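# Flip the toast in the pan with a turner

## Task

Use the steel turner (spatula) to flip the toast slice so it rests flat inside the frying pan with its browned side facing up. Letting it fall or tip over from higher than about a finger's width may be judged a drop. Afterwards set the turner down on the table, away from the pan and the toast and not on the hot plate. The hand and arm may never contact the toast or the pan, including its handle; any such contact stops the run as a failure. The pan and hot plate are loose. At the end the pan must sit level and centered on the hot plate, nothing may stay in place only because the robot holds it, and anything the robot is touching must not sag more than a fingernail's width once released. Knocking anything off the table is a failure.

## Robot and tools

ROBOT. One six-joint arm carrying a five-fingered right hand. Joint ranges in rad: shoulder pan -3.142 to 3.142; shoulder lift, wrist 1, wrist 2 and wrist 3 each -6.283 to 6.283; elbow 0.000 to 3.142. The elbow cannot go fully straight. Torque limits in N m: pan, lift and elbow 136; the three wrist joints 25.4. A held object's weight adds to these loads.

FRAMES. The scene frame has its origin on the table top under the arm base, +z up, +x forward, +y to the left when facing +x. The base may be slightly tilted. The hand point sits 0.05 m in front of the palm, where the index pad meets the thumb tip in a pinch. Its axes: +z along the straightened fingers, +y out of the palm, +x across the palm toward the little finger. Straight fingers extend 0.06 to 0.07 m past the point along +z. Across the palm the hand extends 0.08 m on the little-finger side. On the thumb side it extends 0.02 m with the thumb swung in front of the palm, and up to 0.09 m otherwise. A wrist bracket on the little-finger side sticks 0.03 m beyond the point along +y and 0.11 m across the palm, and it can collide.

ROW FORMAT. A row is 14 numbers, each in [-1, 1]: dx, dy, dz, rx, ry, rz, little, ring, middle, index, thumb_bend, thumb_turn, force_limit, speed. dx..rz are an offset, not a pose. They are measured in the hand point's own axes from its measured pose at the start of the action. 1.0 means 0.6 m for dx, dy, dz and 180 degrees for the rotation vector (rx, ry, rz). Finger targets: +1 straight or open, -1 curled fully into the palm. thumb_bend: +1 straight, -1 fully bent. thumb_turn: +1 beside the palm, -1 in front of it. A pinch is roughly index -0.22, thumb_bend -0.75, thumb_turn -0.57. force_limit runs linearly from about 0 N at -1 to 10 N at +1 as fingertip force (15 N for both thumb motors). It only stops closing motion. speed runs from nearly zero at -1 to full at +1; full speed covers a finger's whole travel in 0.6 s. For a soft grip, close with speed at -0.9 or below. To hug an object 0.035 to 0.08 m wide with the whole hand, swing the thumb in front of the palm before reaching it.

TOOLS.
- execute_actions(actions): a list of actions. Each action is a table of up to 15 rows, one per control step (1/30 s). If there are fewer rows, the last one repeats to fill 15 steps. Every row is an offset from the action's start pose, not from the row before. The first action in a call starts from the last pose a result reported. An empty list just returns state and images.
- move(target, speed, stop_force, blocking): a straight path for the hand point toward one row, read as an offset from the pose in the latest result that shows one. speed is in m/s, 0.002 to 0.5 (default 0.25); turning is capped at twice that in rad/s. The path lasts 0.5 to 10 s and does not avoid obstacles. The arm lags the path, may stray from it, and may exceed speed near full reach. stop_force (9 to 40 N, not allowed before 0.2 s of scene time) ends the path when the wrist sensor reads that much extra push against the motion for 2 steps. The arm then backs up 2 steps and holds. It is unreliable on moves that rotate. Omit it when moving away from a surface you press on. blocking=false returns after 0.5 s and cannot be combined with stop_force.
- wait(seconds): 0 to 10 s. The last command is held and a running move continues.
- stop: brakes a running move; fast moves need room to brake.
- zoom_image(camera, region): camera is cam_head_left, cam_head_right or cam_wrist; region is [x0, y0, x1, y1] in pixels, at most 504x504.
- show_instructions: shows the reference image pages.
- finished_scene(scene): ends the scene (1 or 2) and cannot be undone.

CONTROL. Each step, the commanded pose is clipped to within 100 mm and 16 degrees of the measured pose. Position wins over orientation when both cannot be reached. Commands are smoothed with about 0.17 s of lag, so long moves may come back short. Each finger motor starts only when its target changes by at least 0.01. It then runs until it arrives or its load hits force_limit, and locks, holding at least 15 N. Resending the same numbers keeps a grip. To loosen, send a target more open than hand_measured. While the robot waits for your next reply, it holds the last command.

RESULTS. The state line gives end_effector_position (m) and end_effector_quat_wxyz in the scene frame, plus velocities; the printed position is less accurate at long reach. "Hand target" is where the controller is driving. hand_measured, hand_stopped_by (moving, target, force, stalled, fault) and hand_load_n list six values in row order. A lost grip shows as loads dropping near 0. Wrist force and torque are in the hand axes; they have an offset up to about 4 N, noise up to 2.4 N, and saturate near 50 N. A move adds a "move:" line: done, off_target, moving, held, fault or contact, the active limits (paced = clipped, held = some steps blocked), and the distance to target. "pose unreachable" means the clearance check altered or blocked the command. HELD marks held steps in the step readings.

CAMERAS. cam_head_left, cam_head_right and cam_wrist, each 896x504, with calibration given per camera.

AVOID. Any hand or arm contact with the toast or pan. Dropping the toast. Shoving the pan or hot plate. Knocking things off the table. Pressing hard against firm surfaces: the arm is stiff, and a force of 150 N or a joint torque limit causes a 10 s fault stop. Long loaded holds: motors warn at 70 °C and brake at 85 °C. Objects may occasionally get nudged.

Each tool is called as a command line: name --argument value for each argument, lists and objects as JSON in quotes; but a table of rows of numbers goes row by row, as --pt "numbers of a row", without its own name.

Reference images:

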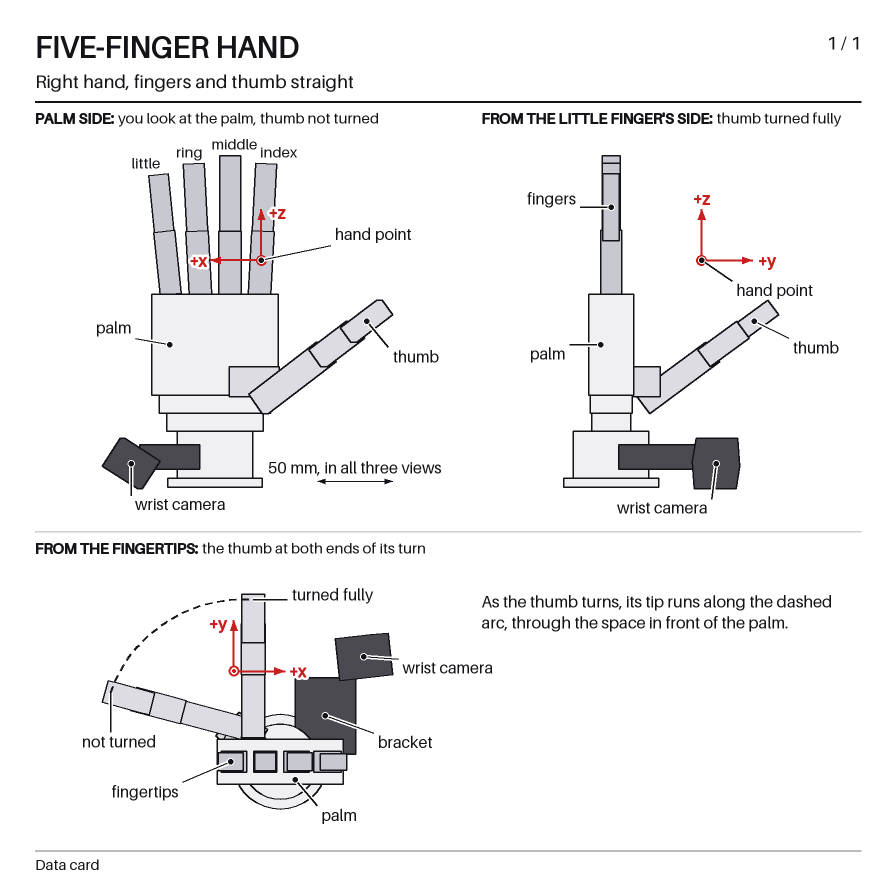

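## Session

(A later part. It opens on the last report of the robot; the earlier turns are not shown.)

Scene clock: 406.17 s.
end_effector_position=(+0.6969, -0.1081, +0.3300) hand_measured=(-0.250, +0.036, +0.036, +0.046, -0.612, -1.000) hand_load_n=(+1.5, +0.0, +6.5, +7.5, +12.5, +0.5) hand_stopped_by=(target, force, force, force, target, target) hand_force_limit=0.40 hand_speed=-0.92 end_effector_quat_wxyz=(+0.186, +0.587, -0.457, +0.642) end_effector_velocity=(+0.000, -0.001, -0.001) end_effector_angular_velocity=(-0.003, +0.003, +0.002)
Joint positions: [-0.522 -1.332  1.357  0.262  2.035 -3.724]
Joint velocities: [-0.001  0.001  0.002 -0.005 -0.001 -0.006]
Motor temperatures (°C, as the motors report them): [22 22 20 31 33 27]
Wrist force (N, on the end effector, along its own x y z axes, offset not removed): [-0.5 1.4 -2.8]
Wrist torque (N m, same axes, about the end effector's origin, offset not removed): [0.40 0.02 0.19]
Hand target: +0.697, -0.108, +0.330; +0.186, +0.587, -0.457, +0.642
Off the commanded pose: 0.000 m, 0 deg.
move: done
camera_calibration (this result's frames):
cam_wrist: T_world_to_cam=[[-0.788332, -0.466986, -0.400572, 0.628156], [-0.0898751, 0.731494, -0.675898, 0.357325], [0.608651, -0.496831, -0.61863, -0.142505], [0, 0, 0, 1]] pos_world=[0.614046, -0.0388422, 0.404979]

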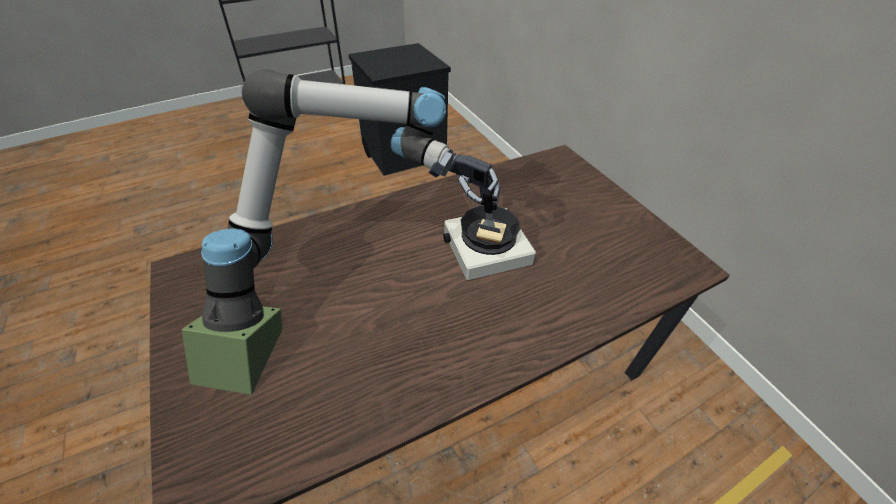

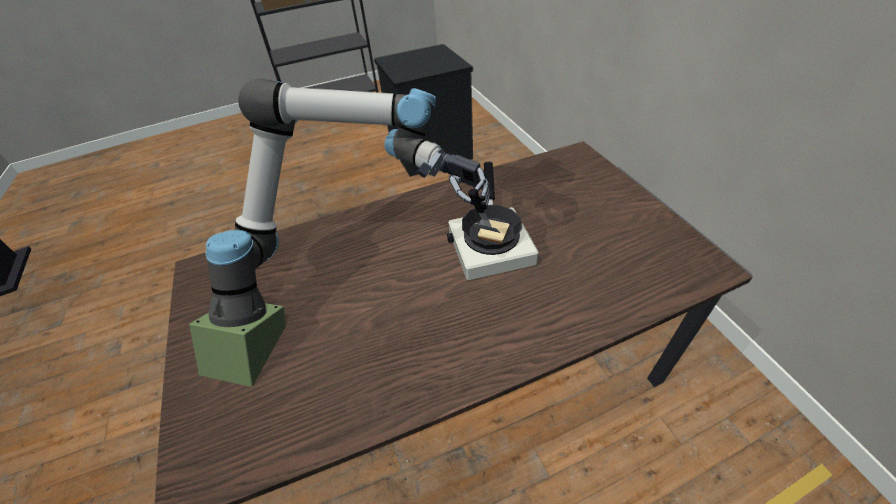

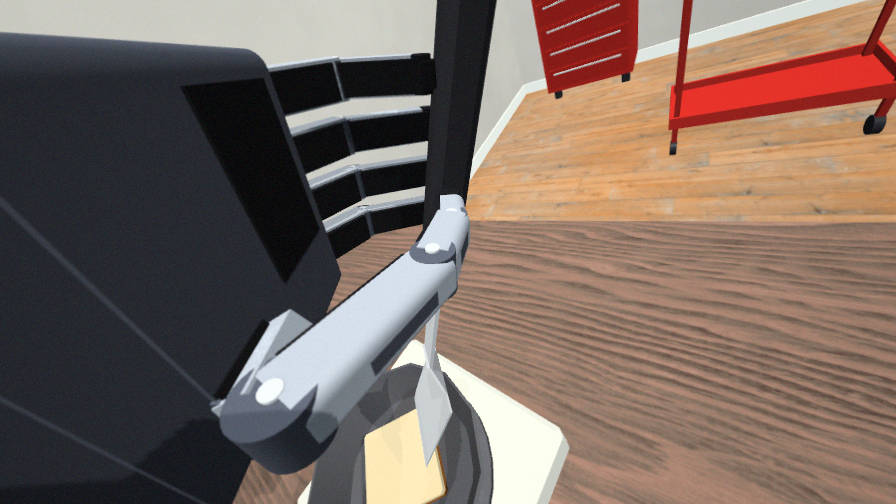

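move --target '[-0.0539,0.0215,0.0062,0,0,0,-0.25,-0.3,-0.35,-0.4,-0.62,-1,0.4,-0.92]' --speed 0.05

zoom_image --camera "cam_wrist" --region '[330, 324, 510, 504]'

zoom_image --camera "cam_head_right" --region '[450, 190, 540, 280]'

zoom_image --camera "cam_head_left" --region '[445, 190, 535, 280]'

Scene clock: 416.17 s.
end_effector_position=(+0.6970, -0.1081, +0.2952) hand_measured=(-0.250, +0.036, +0.036, +0.046, -0.612, -1.000) hand_load_n=(+1.5, +0.0, +6.5, +7.5, +12.0, +0.5) hand_stopped_by=(target, force, force, force, target, target) hand_force_limit=0.40 hand_speed=-0.92 end_effector_quat_wxyz=(+0.186, +0.587, -0.457, +0.642) end_effector_velocity=(-0.000, +0.000, -0.002) end_effector_angular_velocity=(+0.000, +0.001, -0.000)
Joint positions: [-0.488 -1.306  1.403  0.195  2.068 -3.713]
Joint velocities: [ 0.002  0.001  0.001 -0.002  0.001  0.001]
Motor temperatures (°C, as the motors report them): [22 22 20 31 33 27]
Wrist force (N, on the end effector, along its own x y z axes, offset not removed): [-1.9 1.5 -0.6]
Wrist torque (N m, same axes, about the end effector's origin, offset not removed): [0.24 0.17 0.17]
Hand target: +0.697, -0.108, +0.295; +0.186, +0.587, -0.457, +0.642
Off the commanded pose: 0.000 m, 0 deg.
move: done
camera_calibration (this result's frames):
cam_wrist: T_world_to_cam=[[-0.788333, -0.466962, -0.400597, 0.614267], [-0.0898644, 0.731524, -0.675868, 0.333744], [0.608651, -0.496809, -0.618648, -0.16408], [0, 0, 0, 1]] pos_world=[0.614106, -0.0388196, 0.370133]

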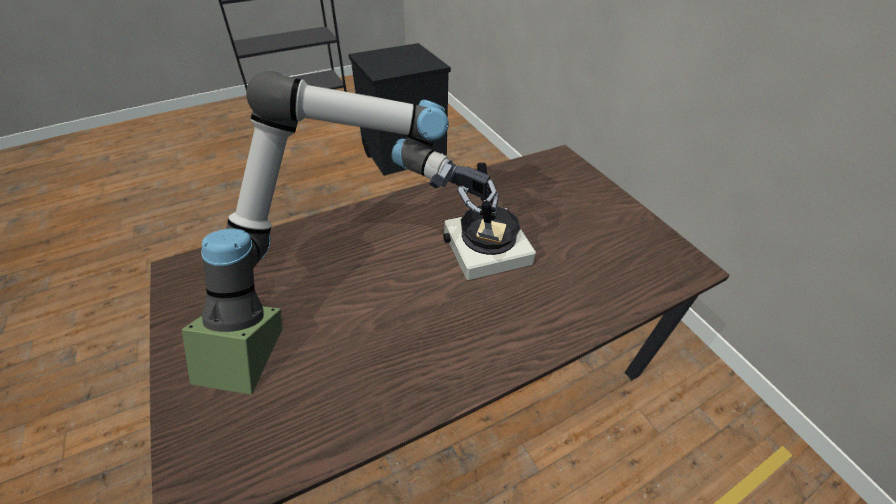

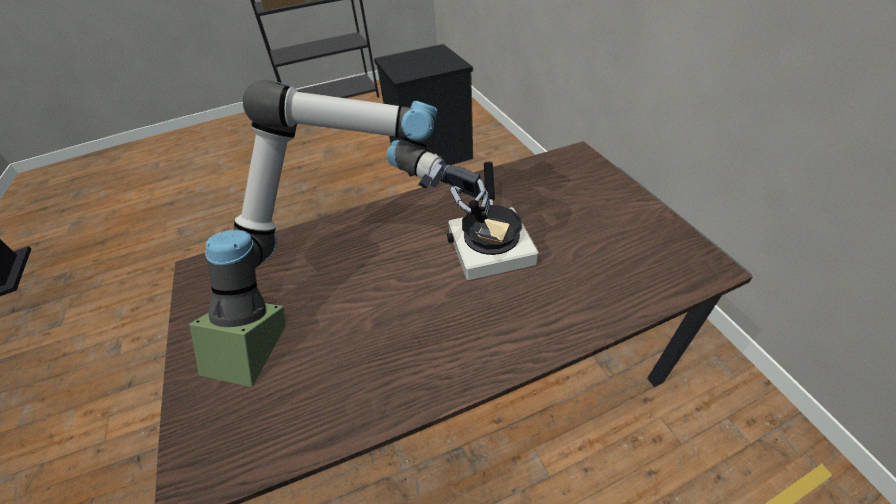

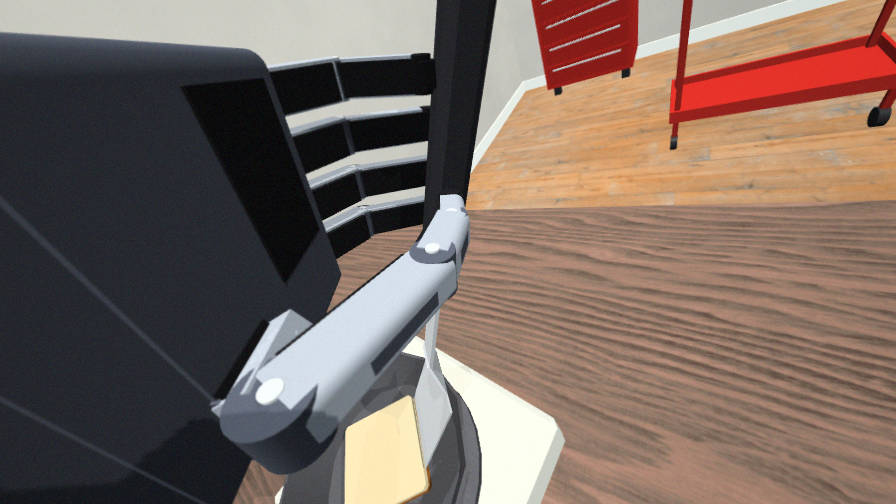

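Region (330, 324, 510, 504) of cam_wrist's 896x504 image, scaled by 2.800, with more detail than that image has.

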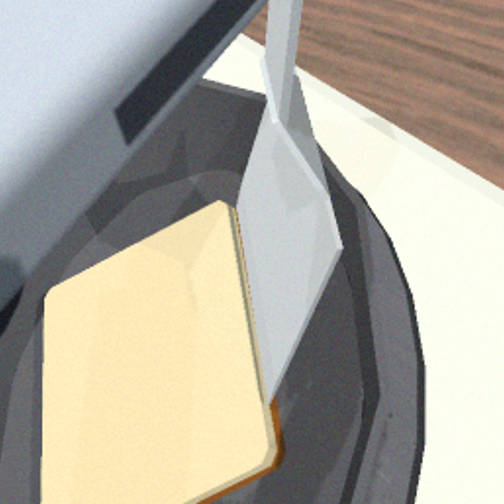

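Region (450, 190, 540, 280) of cam_head_right's 896x504 image, scaled by 5.600, with more detail than that image has.

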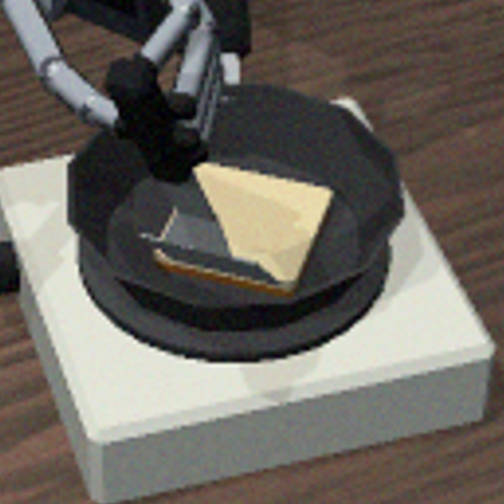

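Region (445, 190, 535, 280) of cam_head_left's 896x504 image, scaled by 5.600, with more detail than that image has.

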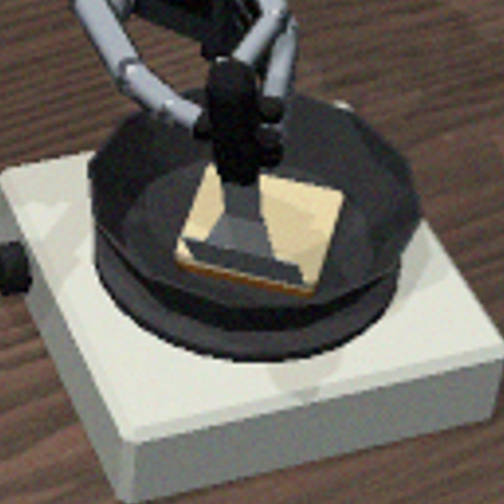

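move --target '[-0.0293,0.0117,0.0034,0,0,0,-0.25,-0.3,-0.35,-0.4,-0.62,-1,0.4,-0.92]' --speed 0.03

zoom_image --camera "cam_wrist" --region '[330, 324, 510, 504]'

zoom_image --camera "cam_head_right" --region '[450, 190, 540, 280]'

zoom_image --camera "cam_head_left" --region '[445, 190, 535, 280]'

Scene clock: 421.27 s.
end_effector_position=(+0.6970, -0.1081, +0.2763) hand_measured=(-0.250, +0.036, +0.036, +0.046, -0.612, -1.000) hand_load_n=(+0.0, +0.0, +7.0, +8.5, +11.5, +0.5) hand_stopped_by=(target, force, force, force, target, target) hand_force_limit=0.40 hand_speed=-0.92 end_effector_quat_wxyz=(+0.186, +0.587, -0.457, +0.642) end_effector_velocity=(-0.000, -0.000, -0.001) end_effector_angular_velocity=(+0.001, -0.000, -0.000)
Joint positions: [-0.469 -1.289  1.425  0.16   2.085 -3.707]
Joint velocities: [ 0.001  0.001  0.001 -0.002  0.001  0.001]
Motor temperatures (°C, as the motors report them): [22 22 20 31 33 27]
Wrist force (N, on the end effector, along its own x y z axes, offset not removed): [3.2 1.8 -0.2]
Wrist torque (N m, same axes, about the end effector's origin, offset not removed): [0.37 0.13 0.48]
Hand target: +0.697, -0.108, +0.276; +0.186, +0.587, -0.457, +0.642
Off the commanded pose: 0.000 m, 0 deg.
move: done
camera_calibration (this result's frames):
cam_wrist: T_world_to_cam=[[-0.788334, -0.466943, -0.400617, 0.606733], [-0.089844, 0.731538, -0.675856, 0.32097], [0.608653, -0.496806, -0.618648, -0.175793], [0, 0, 0, 1]] pos_world=[0.614142, -0.0388264, 0.351243]

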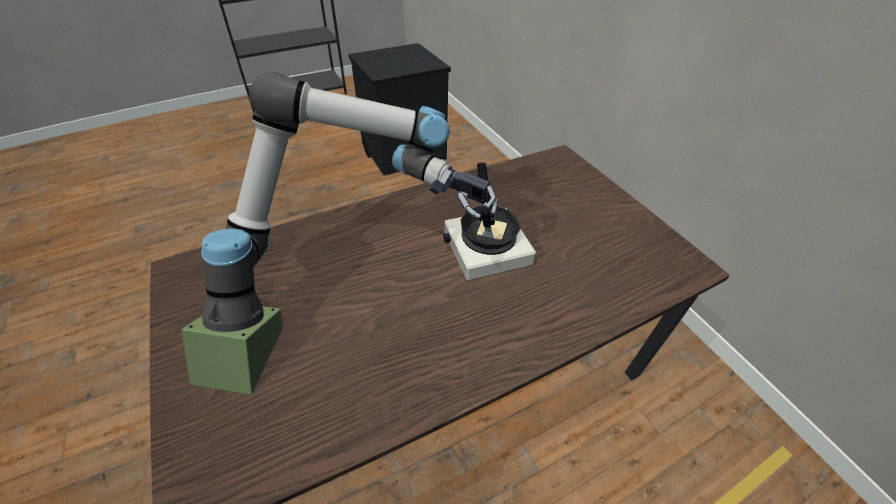

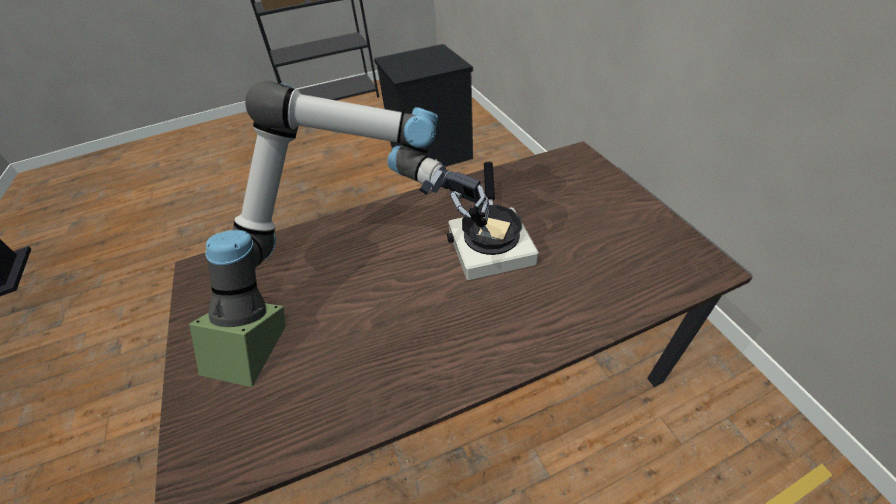

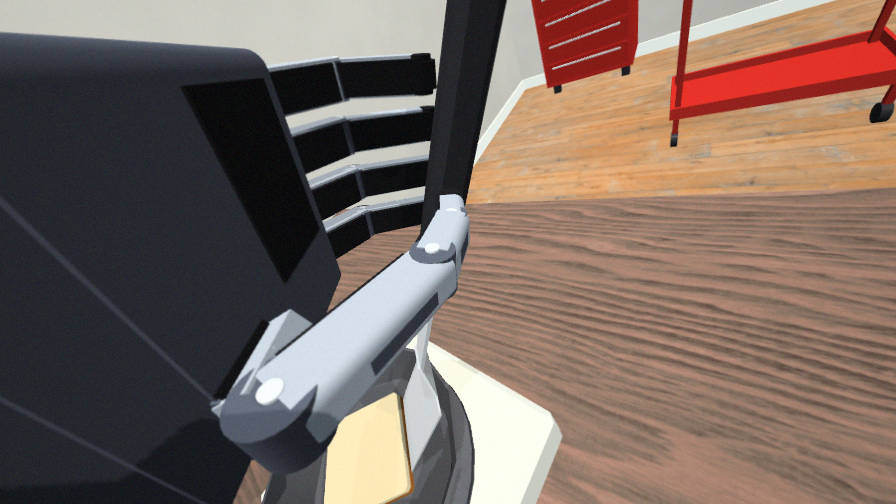

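Region (330, 324, 510, 504) of cam_wrist's 896x504 image, scaled by 2.800, with more detail than that image has.

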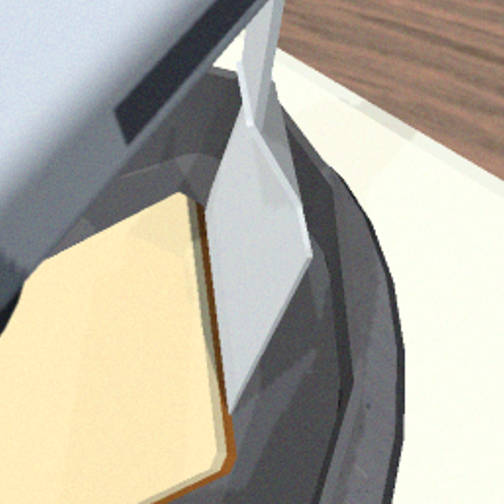

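Region (450, 190, 540, 280) of cam_head_right's 896x504 image, scaled by 5.600, with more detail than that image has.

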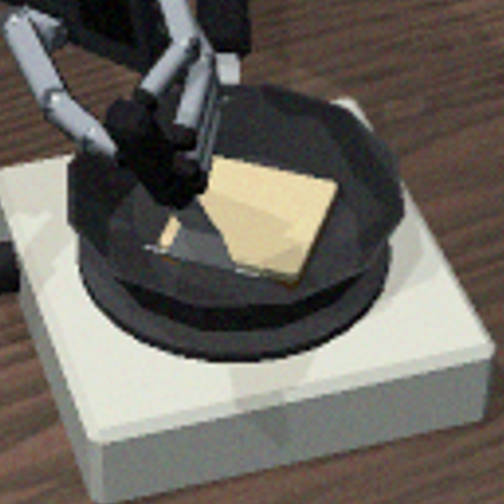

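Region (445, 190, 535, 280) of cam_head_left's 896x504 image, scaled by 5.600, with more detail than that image has.

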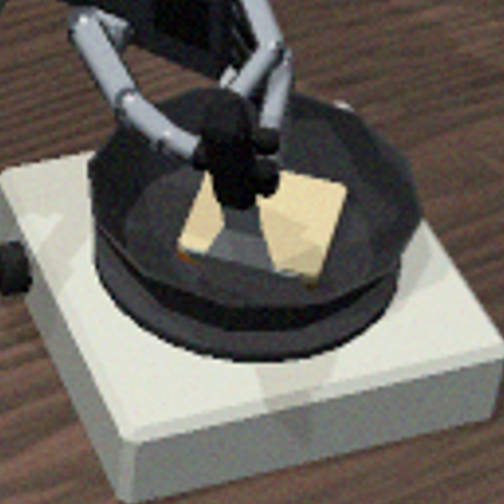

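move --target '[-0.0049,-0.0156,-0.0038,0,0,0,-0.25,-0.3,-0.35,-0.4,-0.62,-1,0.4,-0.92]' --speed 0.015

zoom_image --camera "cam_wrist" --region '[330, 324, 510, 504]'

zoom_image --camera "cam_head_right" --region '[450, 190, 540, 280]'

Scene clock: 428.10 s.
end_effector_position=(+0.7036, -0.1007, +0.2773) hand_measured=(-0.250, +0.036, +0.036, +0.046, -0.612, -1.000) hand_load_n=(+0.0, +0.0, +7.0, +8.0, +11.5, +0.0) hand_stopped_by=(target, force, force, force, target, target) hand_force_limit=0.40 hand_speed=-0.92 end_effector_quat_wxyz=(+0.186, +0.587, -0.457, +0.642) end_effector_velocity=(+0.001, +0.002, +0.000) end_effector_angular_velocity=(+0.000, -0.000, +0.001)
Joint positions: [-0.454 -1.277  1.395  0.181  2.1   -3.701]
Joint velocities: [ 0.003  0.002 -0.005  0.003  0.002  0.001]
Motor temperatures (°C, as the motors report them): [22 22 20 31 33 27]
Wrist force (N, on the end effector, along its own x y z axes, offset not removed): [2.8 1.4 -1.8]
Wrist torque (N m, same axes, about the end effector's origin, offset not removed): [0.34 0.32 0.39]
Hand target: +0.704, -0.101, +0.277; +0.186, +0.587, -0.457, +0.642
Off the commanded pose: 0.000 m, 0 deg.
move: done
camera_calibration (this result's frames):
cam_wrist: T_world_to_cam=[[-0.788319, -0.466959, -0.400628, 0.615712], [-0.0898551, 0.73154, -0.675851, 0.316806], [0.60867, -0.496788, -0.618646, -0.175491], [0, 0, 0, 1]] pos_world=[0.62066, -0.0314254, 0.352219]

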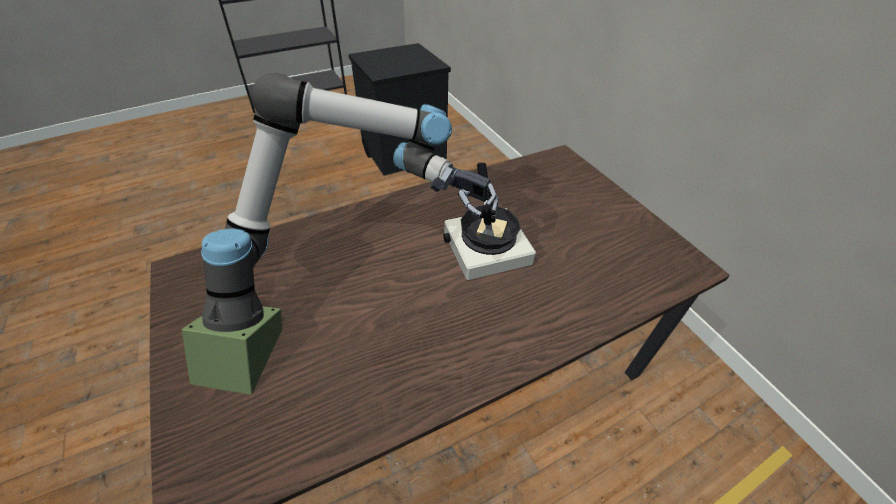

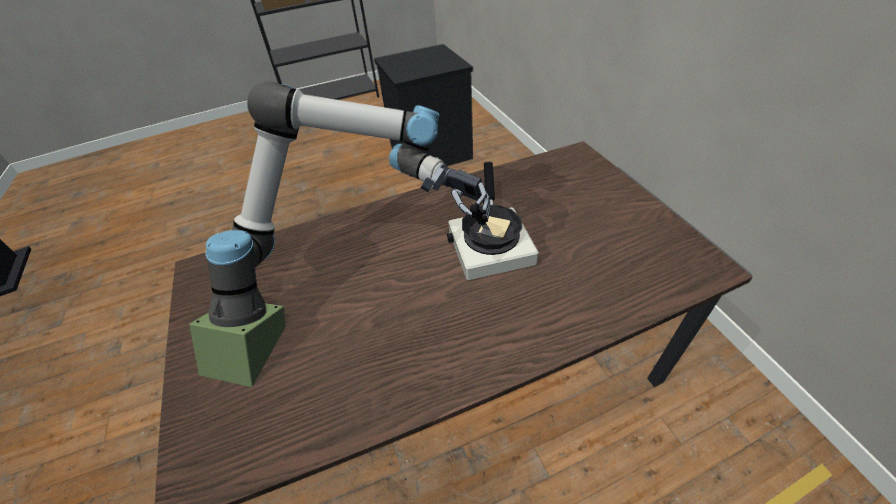

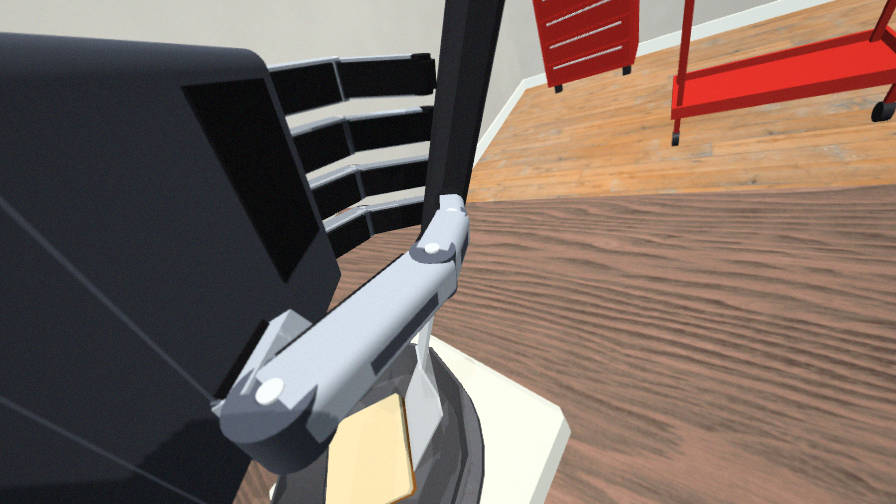

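Region (330, 324, 510, 504) of cam_wrist's 896x504 image, scaled by 2.800, with more detail than that image has.

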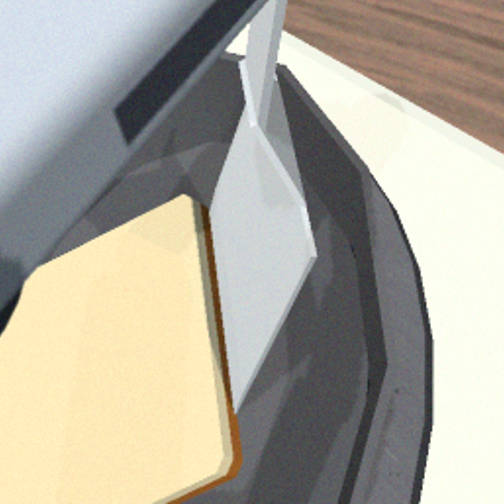

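Region (450, 190, 540, 280) of cam_head_right's 896x504 image, scaled by 5.600, with more detail than that image has.

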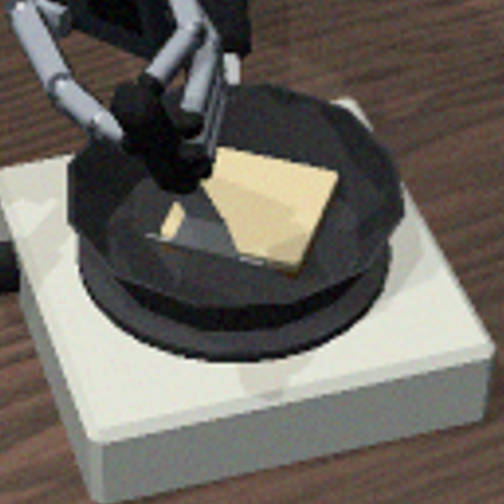

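move --target '[-0.0135,0.0397,0.0101,0.0006,-0.0094,0.0377,-0.25,-0.3,-0.35,-0.4,-0.62,-1,0.4,-0.92]' --speed 0.04

zoom_image --camera "cam_wrist" --region '[330, 324, 510, 504]'

zoom_image --camera "cam_head_right" --region '[450, 190, 540, 280]'

Scene clock: 439.47 s.
end_effector_position=(+0.6907, -0.1153, +0.2604) hand_measured=(-0.250, +0.036, +0.036, +0.046, -0.612, -1.000) hand_load_n=(+0.0, +0.0, +7.0, +8.0, +11.5, +0.0) hand_stopped_by=(target, force, force, force, target, target) hand_force_limit=0.40 hand_speed=-0.92 end_effector_quat_wxyz=(+0.140, +0.569, -0.493, +0.643) end_effector_velocity=(-0.001, -0.001, -0.001) end_effector_angular_velocity=(+0.007, -0.008, +0.001)
Joint positions: [-0.499 -1.305  1.481  0.13   2.03  -3.592]
Joint velocities: [-0.004 -0.003  0.007 -0.005 -0.006  0.009]
Motor temperatures (°C, as the motors report them): [22 22 20 31 33 27]
Wrist force (N, on the end effector, along its own x y z axes, offset not removed): [5.2 3.4 -1.1]
Wrist torque (N m, same axes, about the end effector's origin, offset not removed): [0.60 -0.33 0.70]
Hand target: +0.691, -0.115, +0.260; +0.140, +0.568, -0.493, +0.643
Off the commanded pose: 0.000 m, 0 deg.
move: done
camera_calibration (this result's frames):
cam_wrist: T_world_to_cam=[[-0.752067, -0.425771, -0.503105, 0.59843], [-0.038119, 0.790157, -0.611718, 0.269267], [0.657984, -0.440875, -0.610481, -0.215083], [0, 0, 0, 1]] pos_world=[0.601845, -0.0527935, 0.334484]

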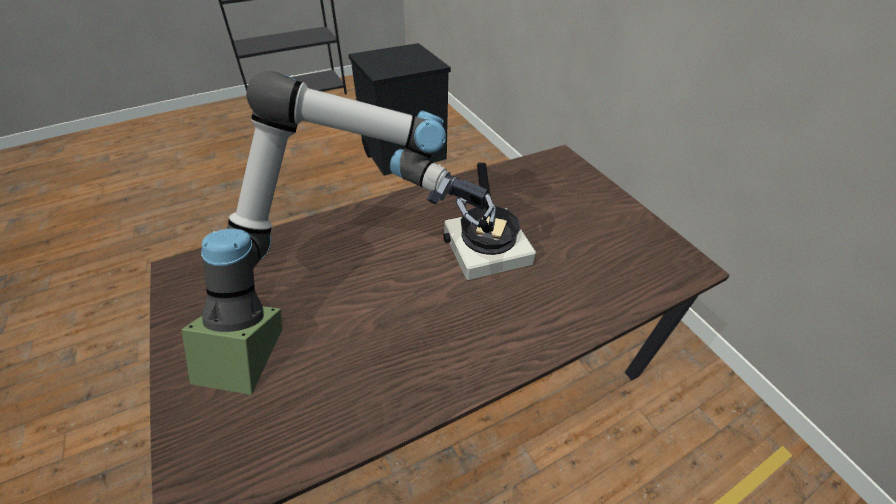

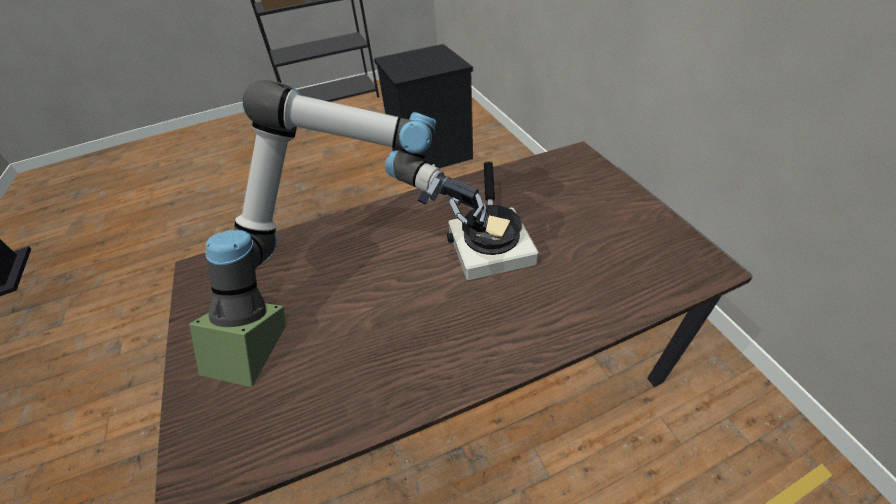

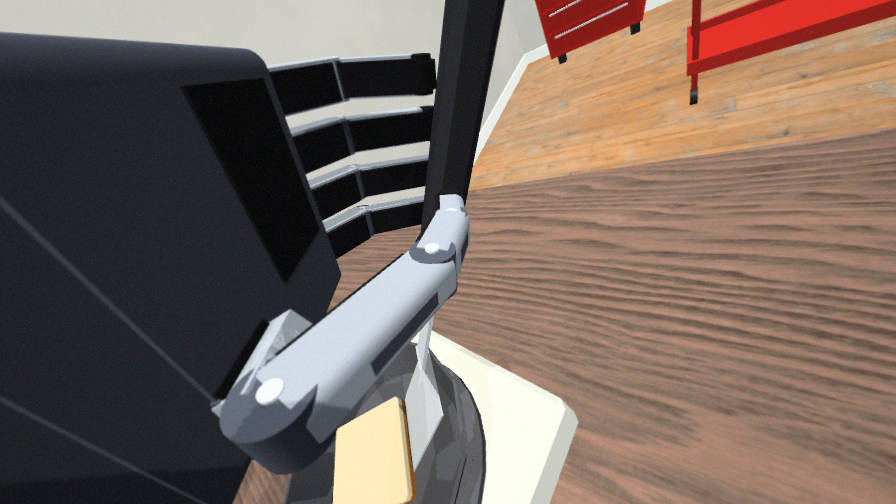

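Region (330, 324, 510, 504) of cam_wrist's 896x504 image, scaled by 2.800, with more detail than that image has.

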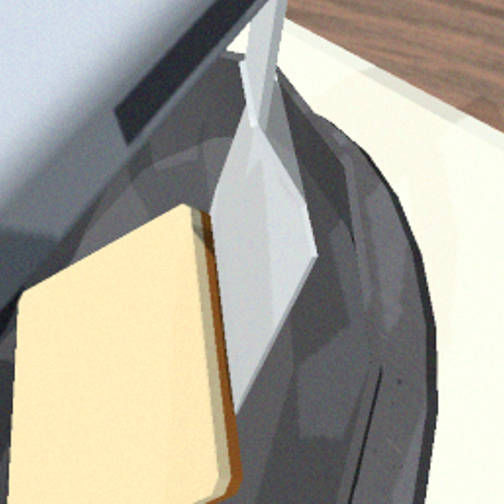

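Region (450, 190, 540, 280) of cam_head_right's 896x504 image, scaled by 5.600, with more detail than that image has.

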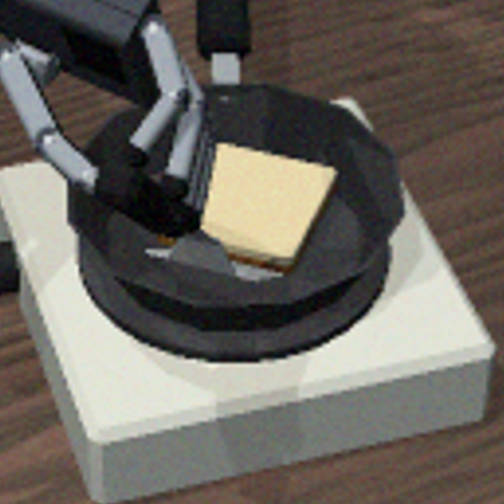

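move --target '[-0.0084,-0.0109,-0.0163,0,0,0,-0.25,-0.3,-0.35,-0.4,-0.62,-1,0.4,-0.92]' --speed 0.012

zoom_image --camera "cam_wrist" --region '[330, 324, 510, 504]'

zoom_image --camera "cam_head_right" --region '[450, 190, 540, 280]'

Scene clock: 445.00 s.
end_effector_position=(+0.6913, -0.1027, +0.2605) hand_measured=(-0.250, +0.036, +0.036, +0.046, -0.612, -1.000) hand_load_n=(+0.0, +0.0, +6.5, +9.0, +11.5, +1.0) hand_stopped_by=(target, force, force, force, target, target) hand_force_limit=0.40 hand_speed=-0.92 end_effector_quat_wxyz=(+0.140, +0.569, -0.493, +0.643) end_effector_velocity=(+0.000, +0.002, -0.000) end_effector_angular_velocity=(-0.001, +0.001, +0.000)
Joint positions: [-0.475 -1.309  1.472  0.145  2.053 -3.584]
Joint velocities: [ 0.004  0.    -0.002  0.002  0.004 -0.001]
Motor temperatures (°C, as the motors report them): [22 22 20 31 33 27]
Wrist force (N, on the end effector, along its own x y z axes, offset not removed): [4.0 1.8 -1.1]
Wrist torque (N m, same axes, about the end effector's origin, offset not removed): [0.37 -0.23 0.71]
Hand target: +0.691, -0.102, +0.260; +0.140, +0.569, -0.493, +0.643
Off the commanded pose: 0.000 m, 0 deg.
move: done
camera_calibration (this result's frames):
cam_wrist: T_world_to_cam=[[-0.752053, -0.425767, -0.503128, 0.604266], [-0.0381205, 0.790174, -0.611696, 0.259338], [0.657999, -0.440849, -0.610483, -0.209919], [0, 0, 0, 1]] pos_world=[0.602452, -0.0401879, 0.334507]

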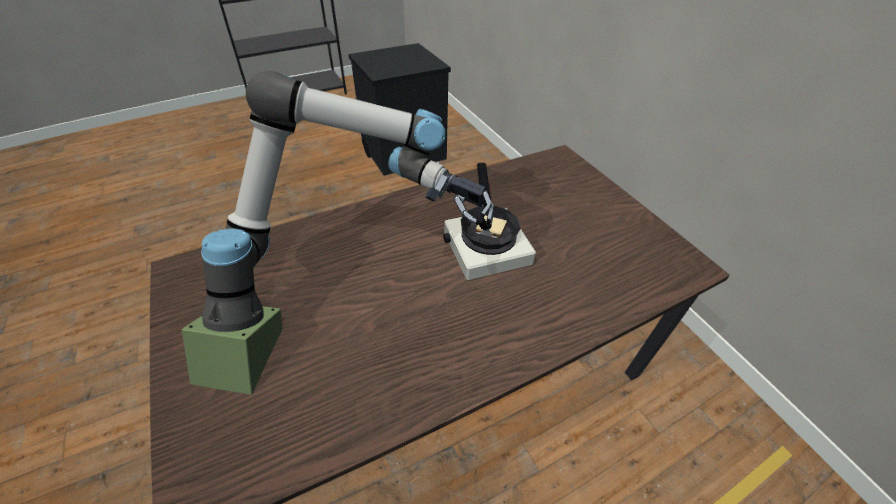

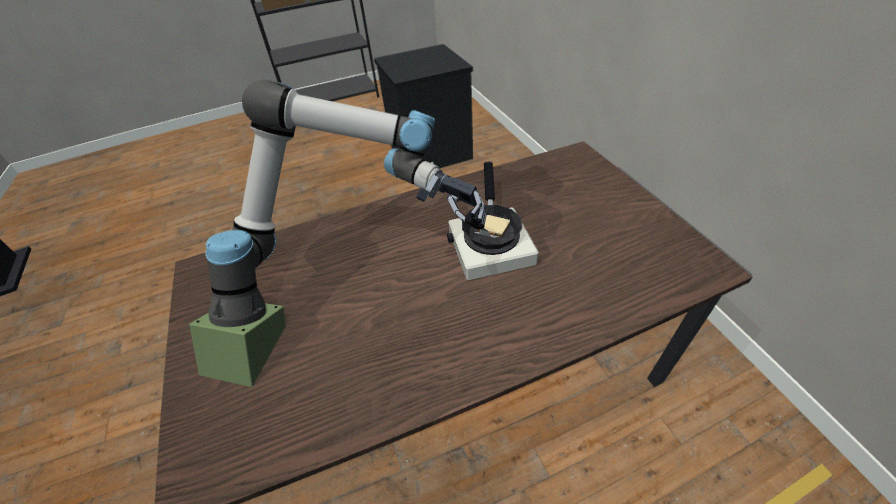

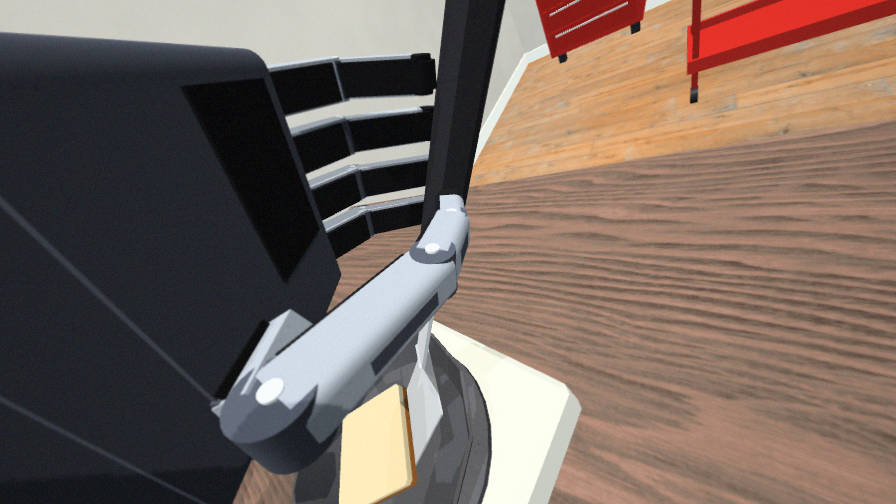

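Region (330, 324, 510, 504) of cam_wrist's 896x504 image, scaled by 2.800, with more detail than that image has.

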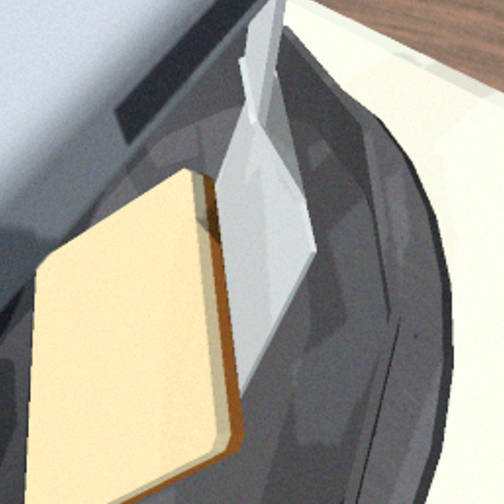

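Region (450, 190, 540, 280) of cam_head_right's 896x504 image, scaled by 5.600, with more detail than that image has.

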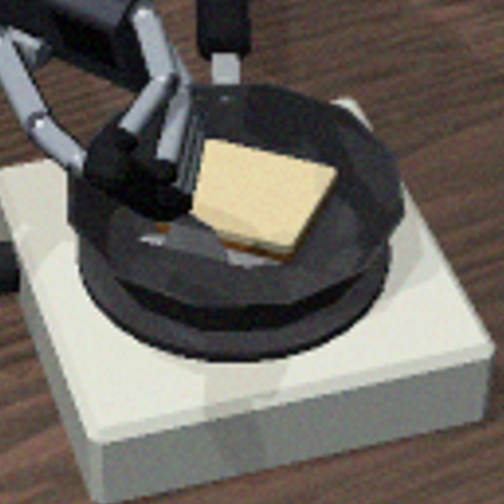

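move --target '[-0.0206,-0.0352,-0.0085,0,0,0,-0.25,-0.3,-0.35,-0.4,-0.62,-1,0.4,-0.92]' --speed 0.02

zoom_image --camera "cam_wrist" --region '[330, 324, 510, 504]'

zoom_image --camera "cam_head_right" --region '[450, 190, 540, 280]'

Scene clock: 453.87 s.
end_effector_position=(+0.7077, -0.0840, +0.2604) hand_measured=(-0.250, +0.036, +0.036, +0.046, -0.612, -1.000) hand_load_n=(+0.0, +0.0, +7.5, +7.5, +11.5, +0.0) hand_stopped_by=(target, force, force, force, target, target) hand_force_limit=0.40 hand_speed=-0.92 end_effector_quat_wxyz=(+0.140, +0.569, -0.493, +0.643) end_effector_velocity=(+0.001, +0.002, -0.000) end_effector_angular_velocity=(+0.003, -0.003, +0.000)
Joint positions: [-0.433 -1.276  1.401  0.192  2.093 -3.569]
Joint velocities: [ 0.003  0.002 -0.005  0.004  0.002  0.005]
Motor temperatures (°C, as the motors report them): [22 22 20 31 33 27]
Wrist force (N, on the end effector, along its own x y z axes, offset not removed): [2.9 2.0 -1.7]
Wrist torque (N m, same axes, about the end effector's origin, offset not removed): [0.57 -0.11 0.51]
Hand target: +0.708, -0.084, +0.260; +0.140, +0.569, -0.493, +0.643
Off the commanded pose: 0.000 m, 0 deg.
move: done
camera_calibration (this result's frames):
cam_wrist: T_world_to_cam=[[-0.752034, -0.42577, -0.503155, 0.624521], [-0.0381277, 0.790191, -0.611673, 0.245199], [0.658021, -0.440815, -0.610484, -0.212498], [0, 0, 0, 1]] pos_world=[0.618838, -0.0215239, 0.334486]

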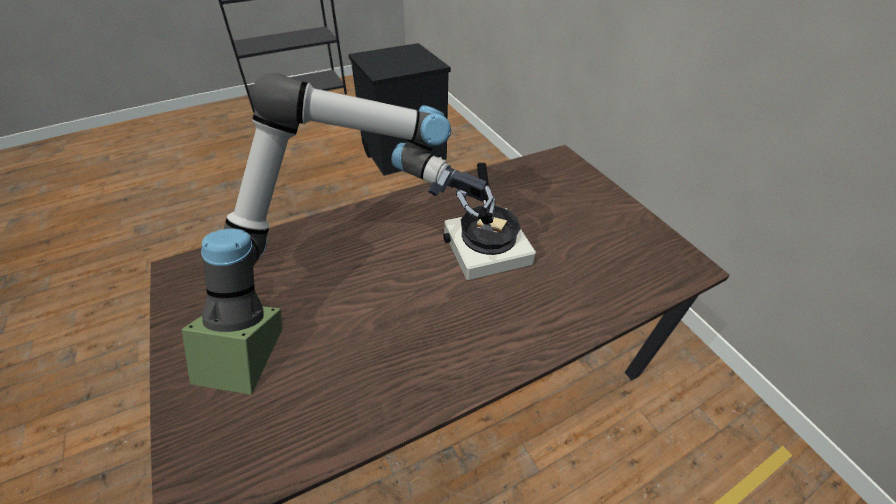

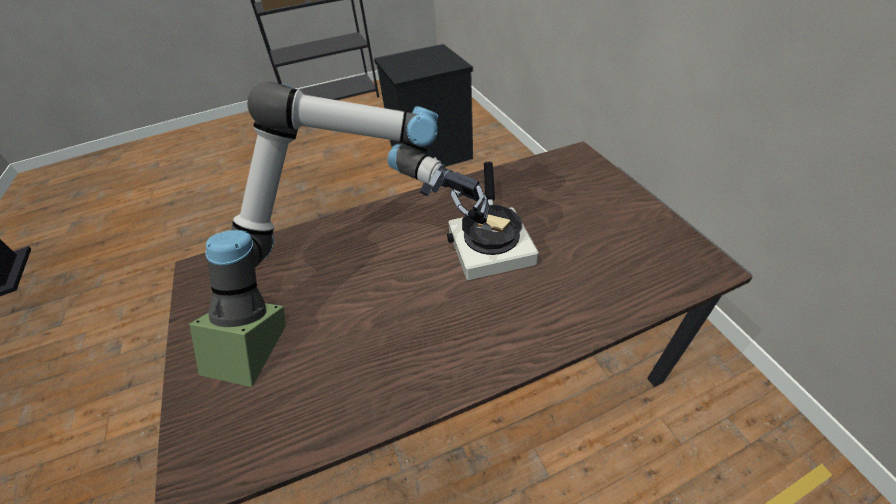

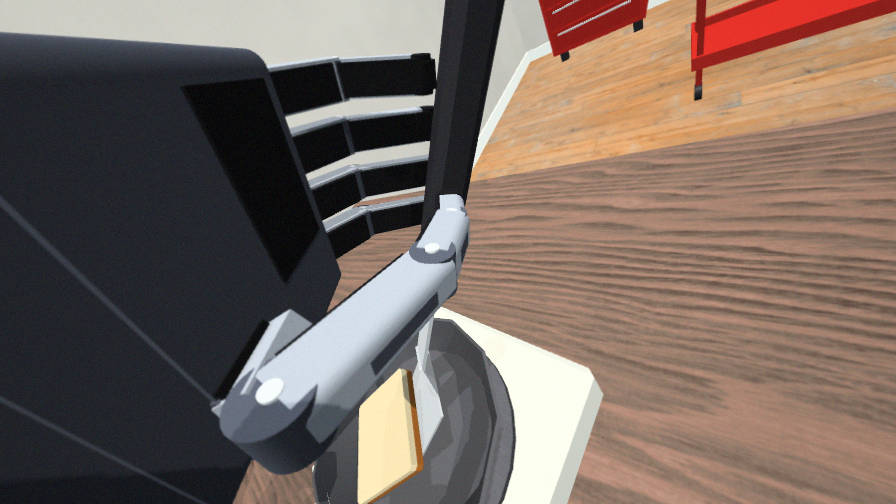

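Region (330, 324, 510, 504) of cam_wrist's 896x504 image, scaled by 2.800, with more detail than that image has.

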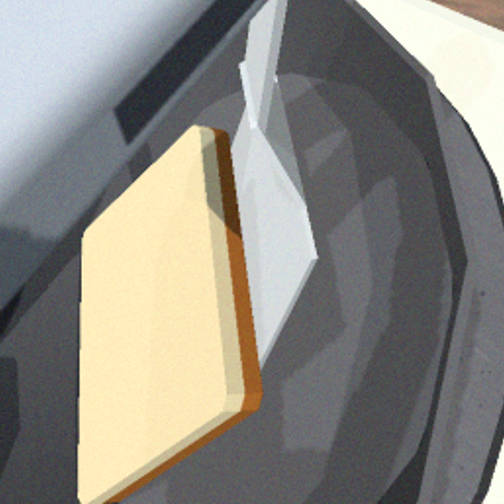

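Region (450, 190, 540, 280) of cam_head_right's 896x504 image, scaled by 5.600, with more detail than that image has.

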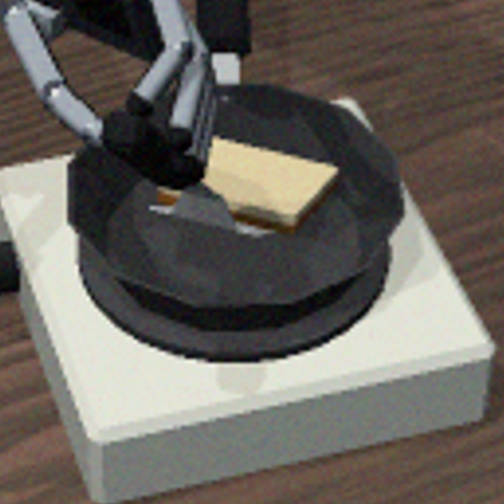

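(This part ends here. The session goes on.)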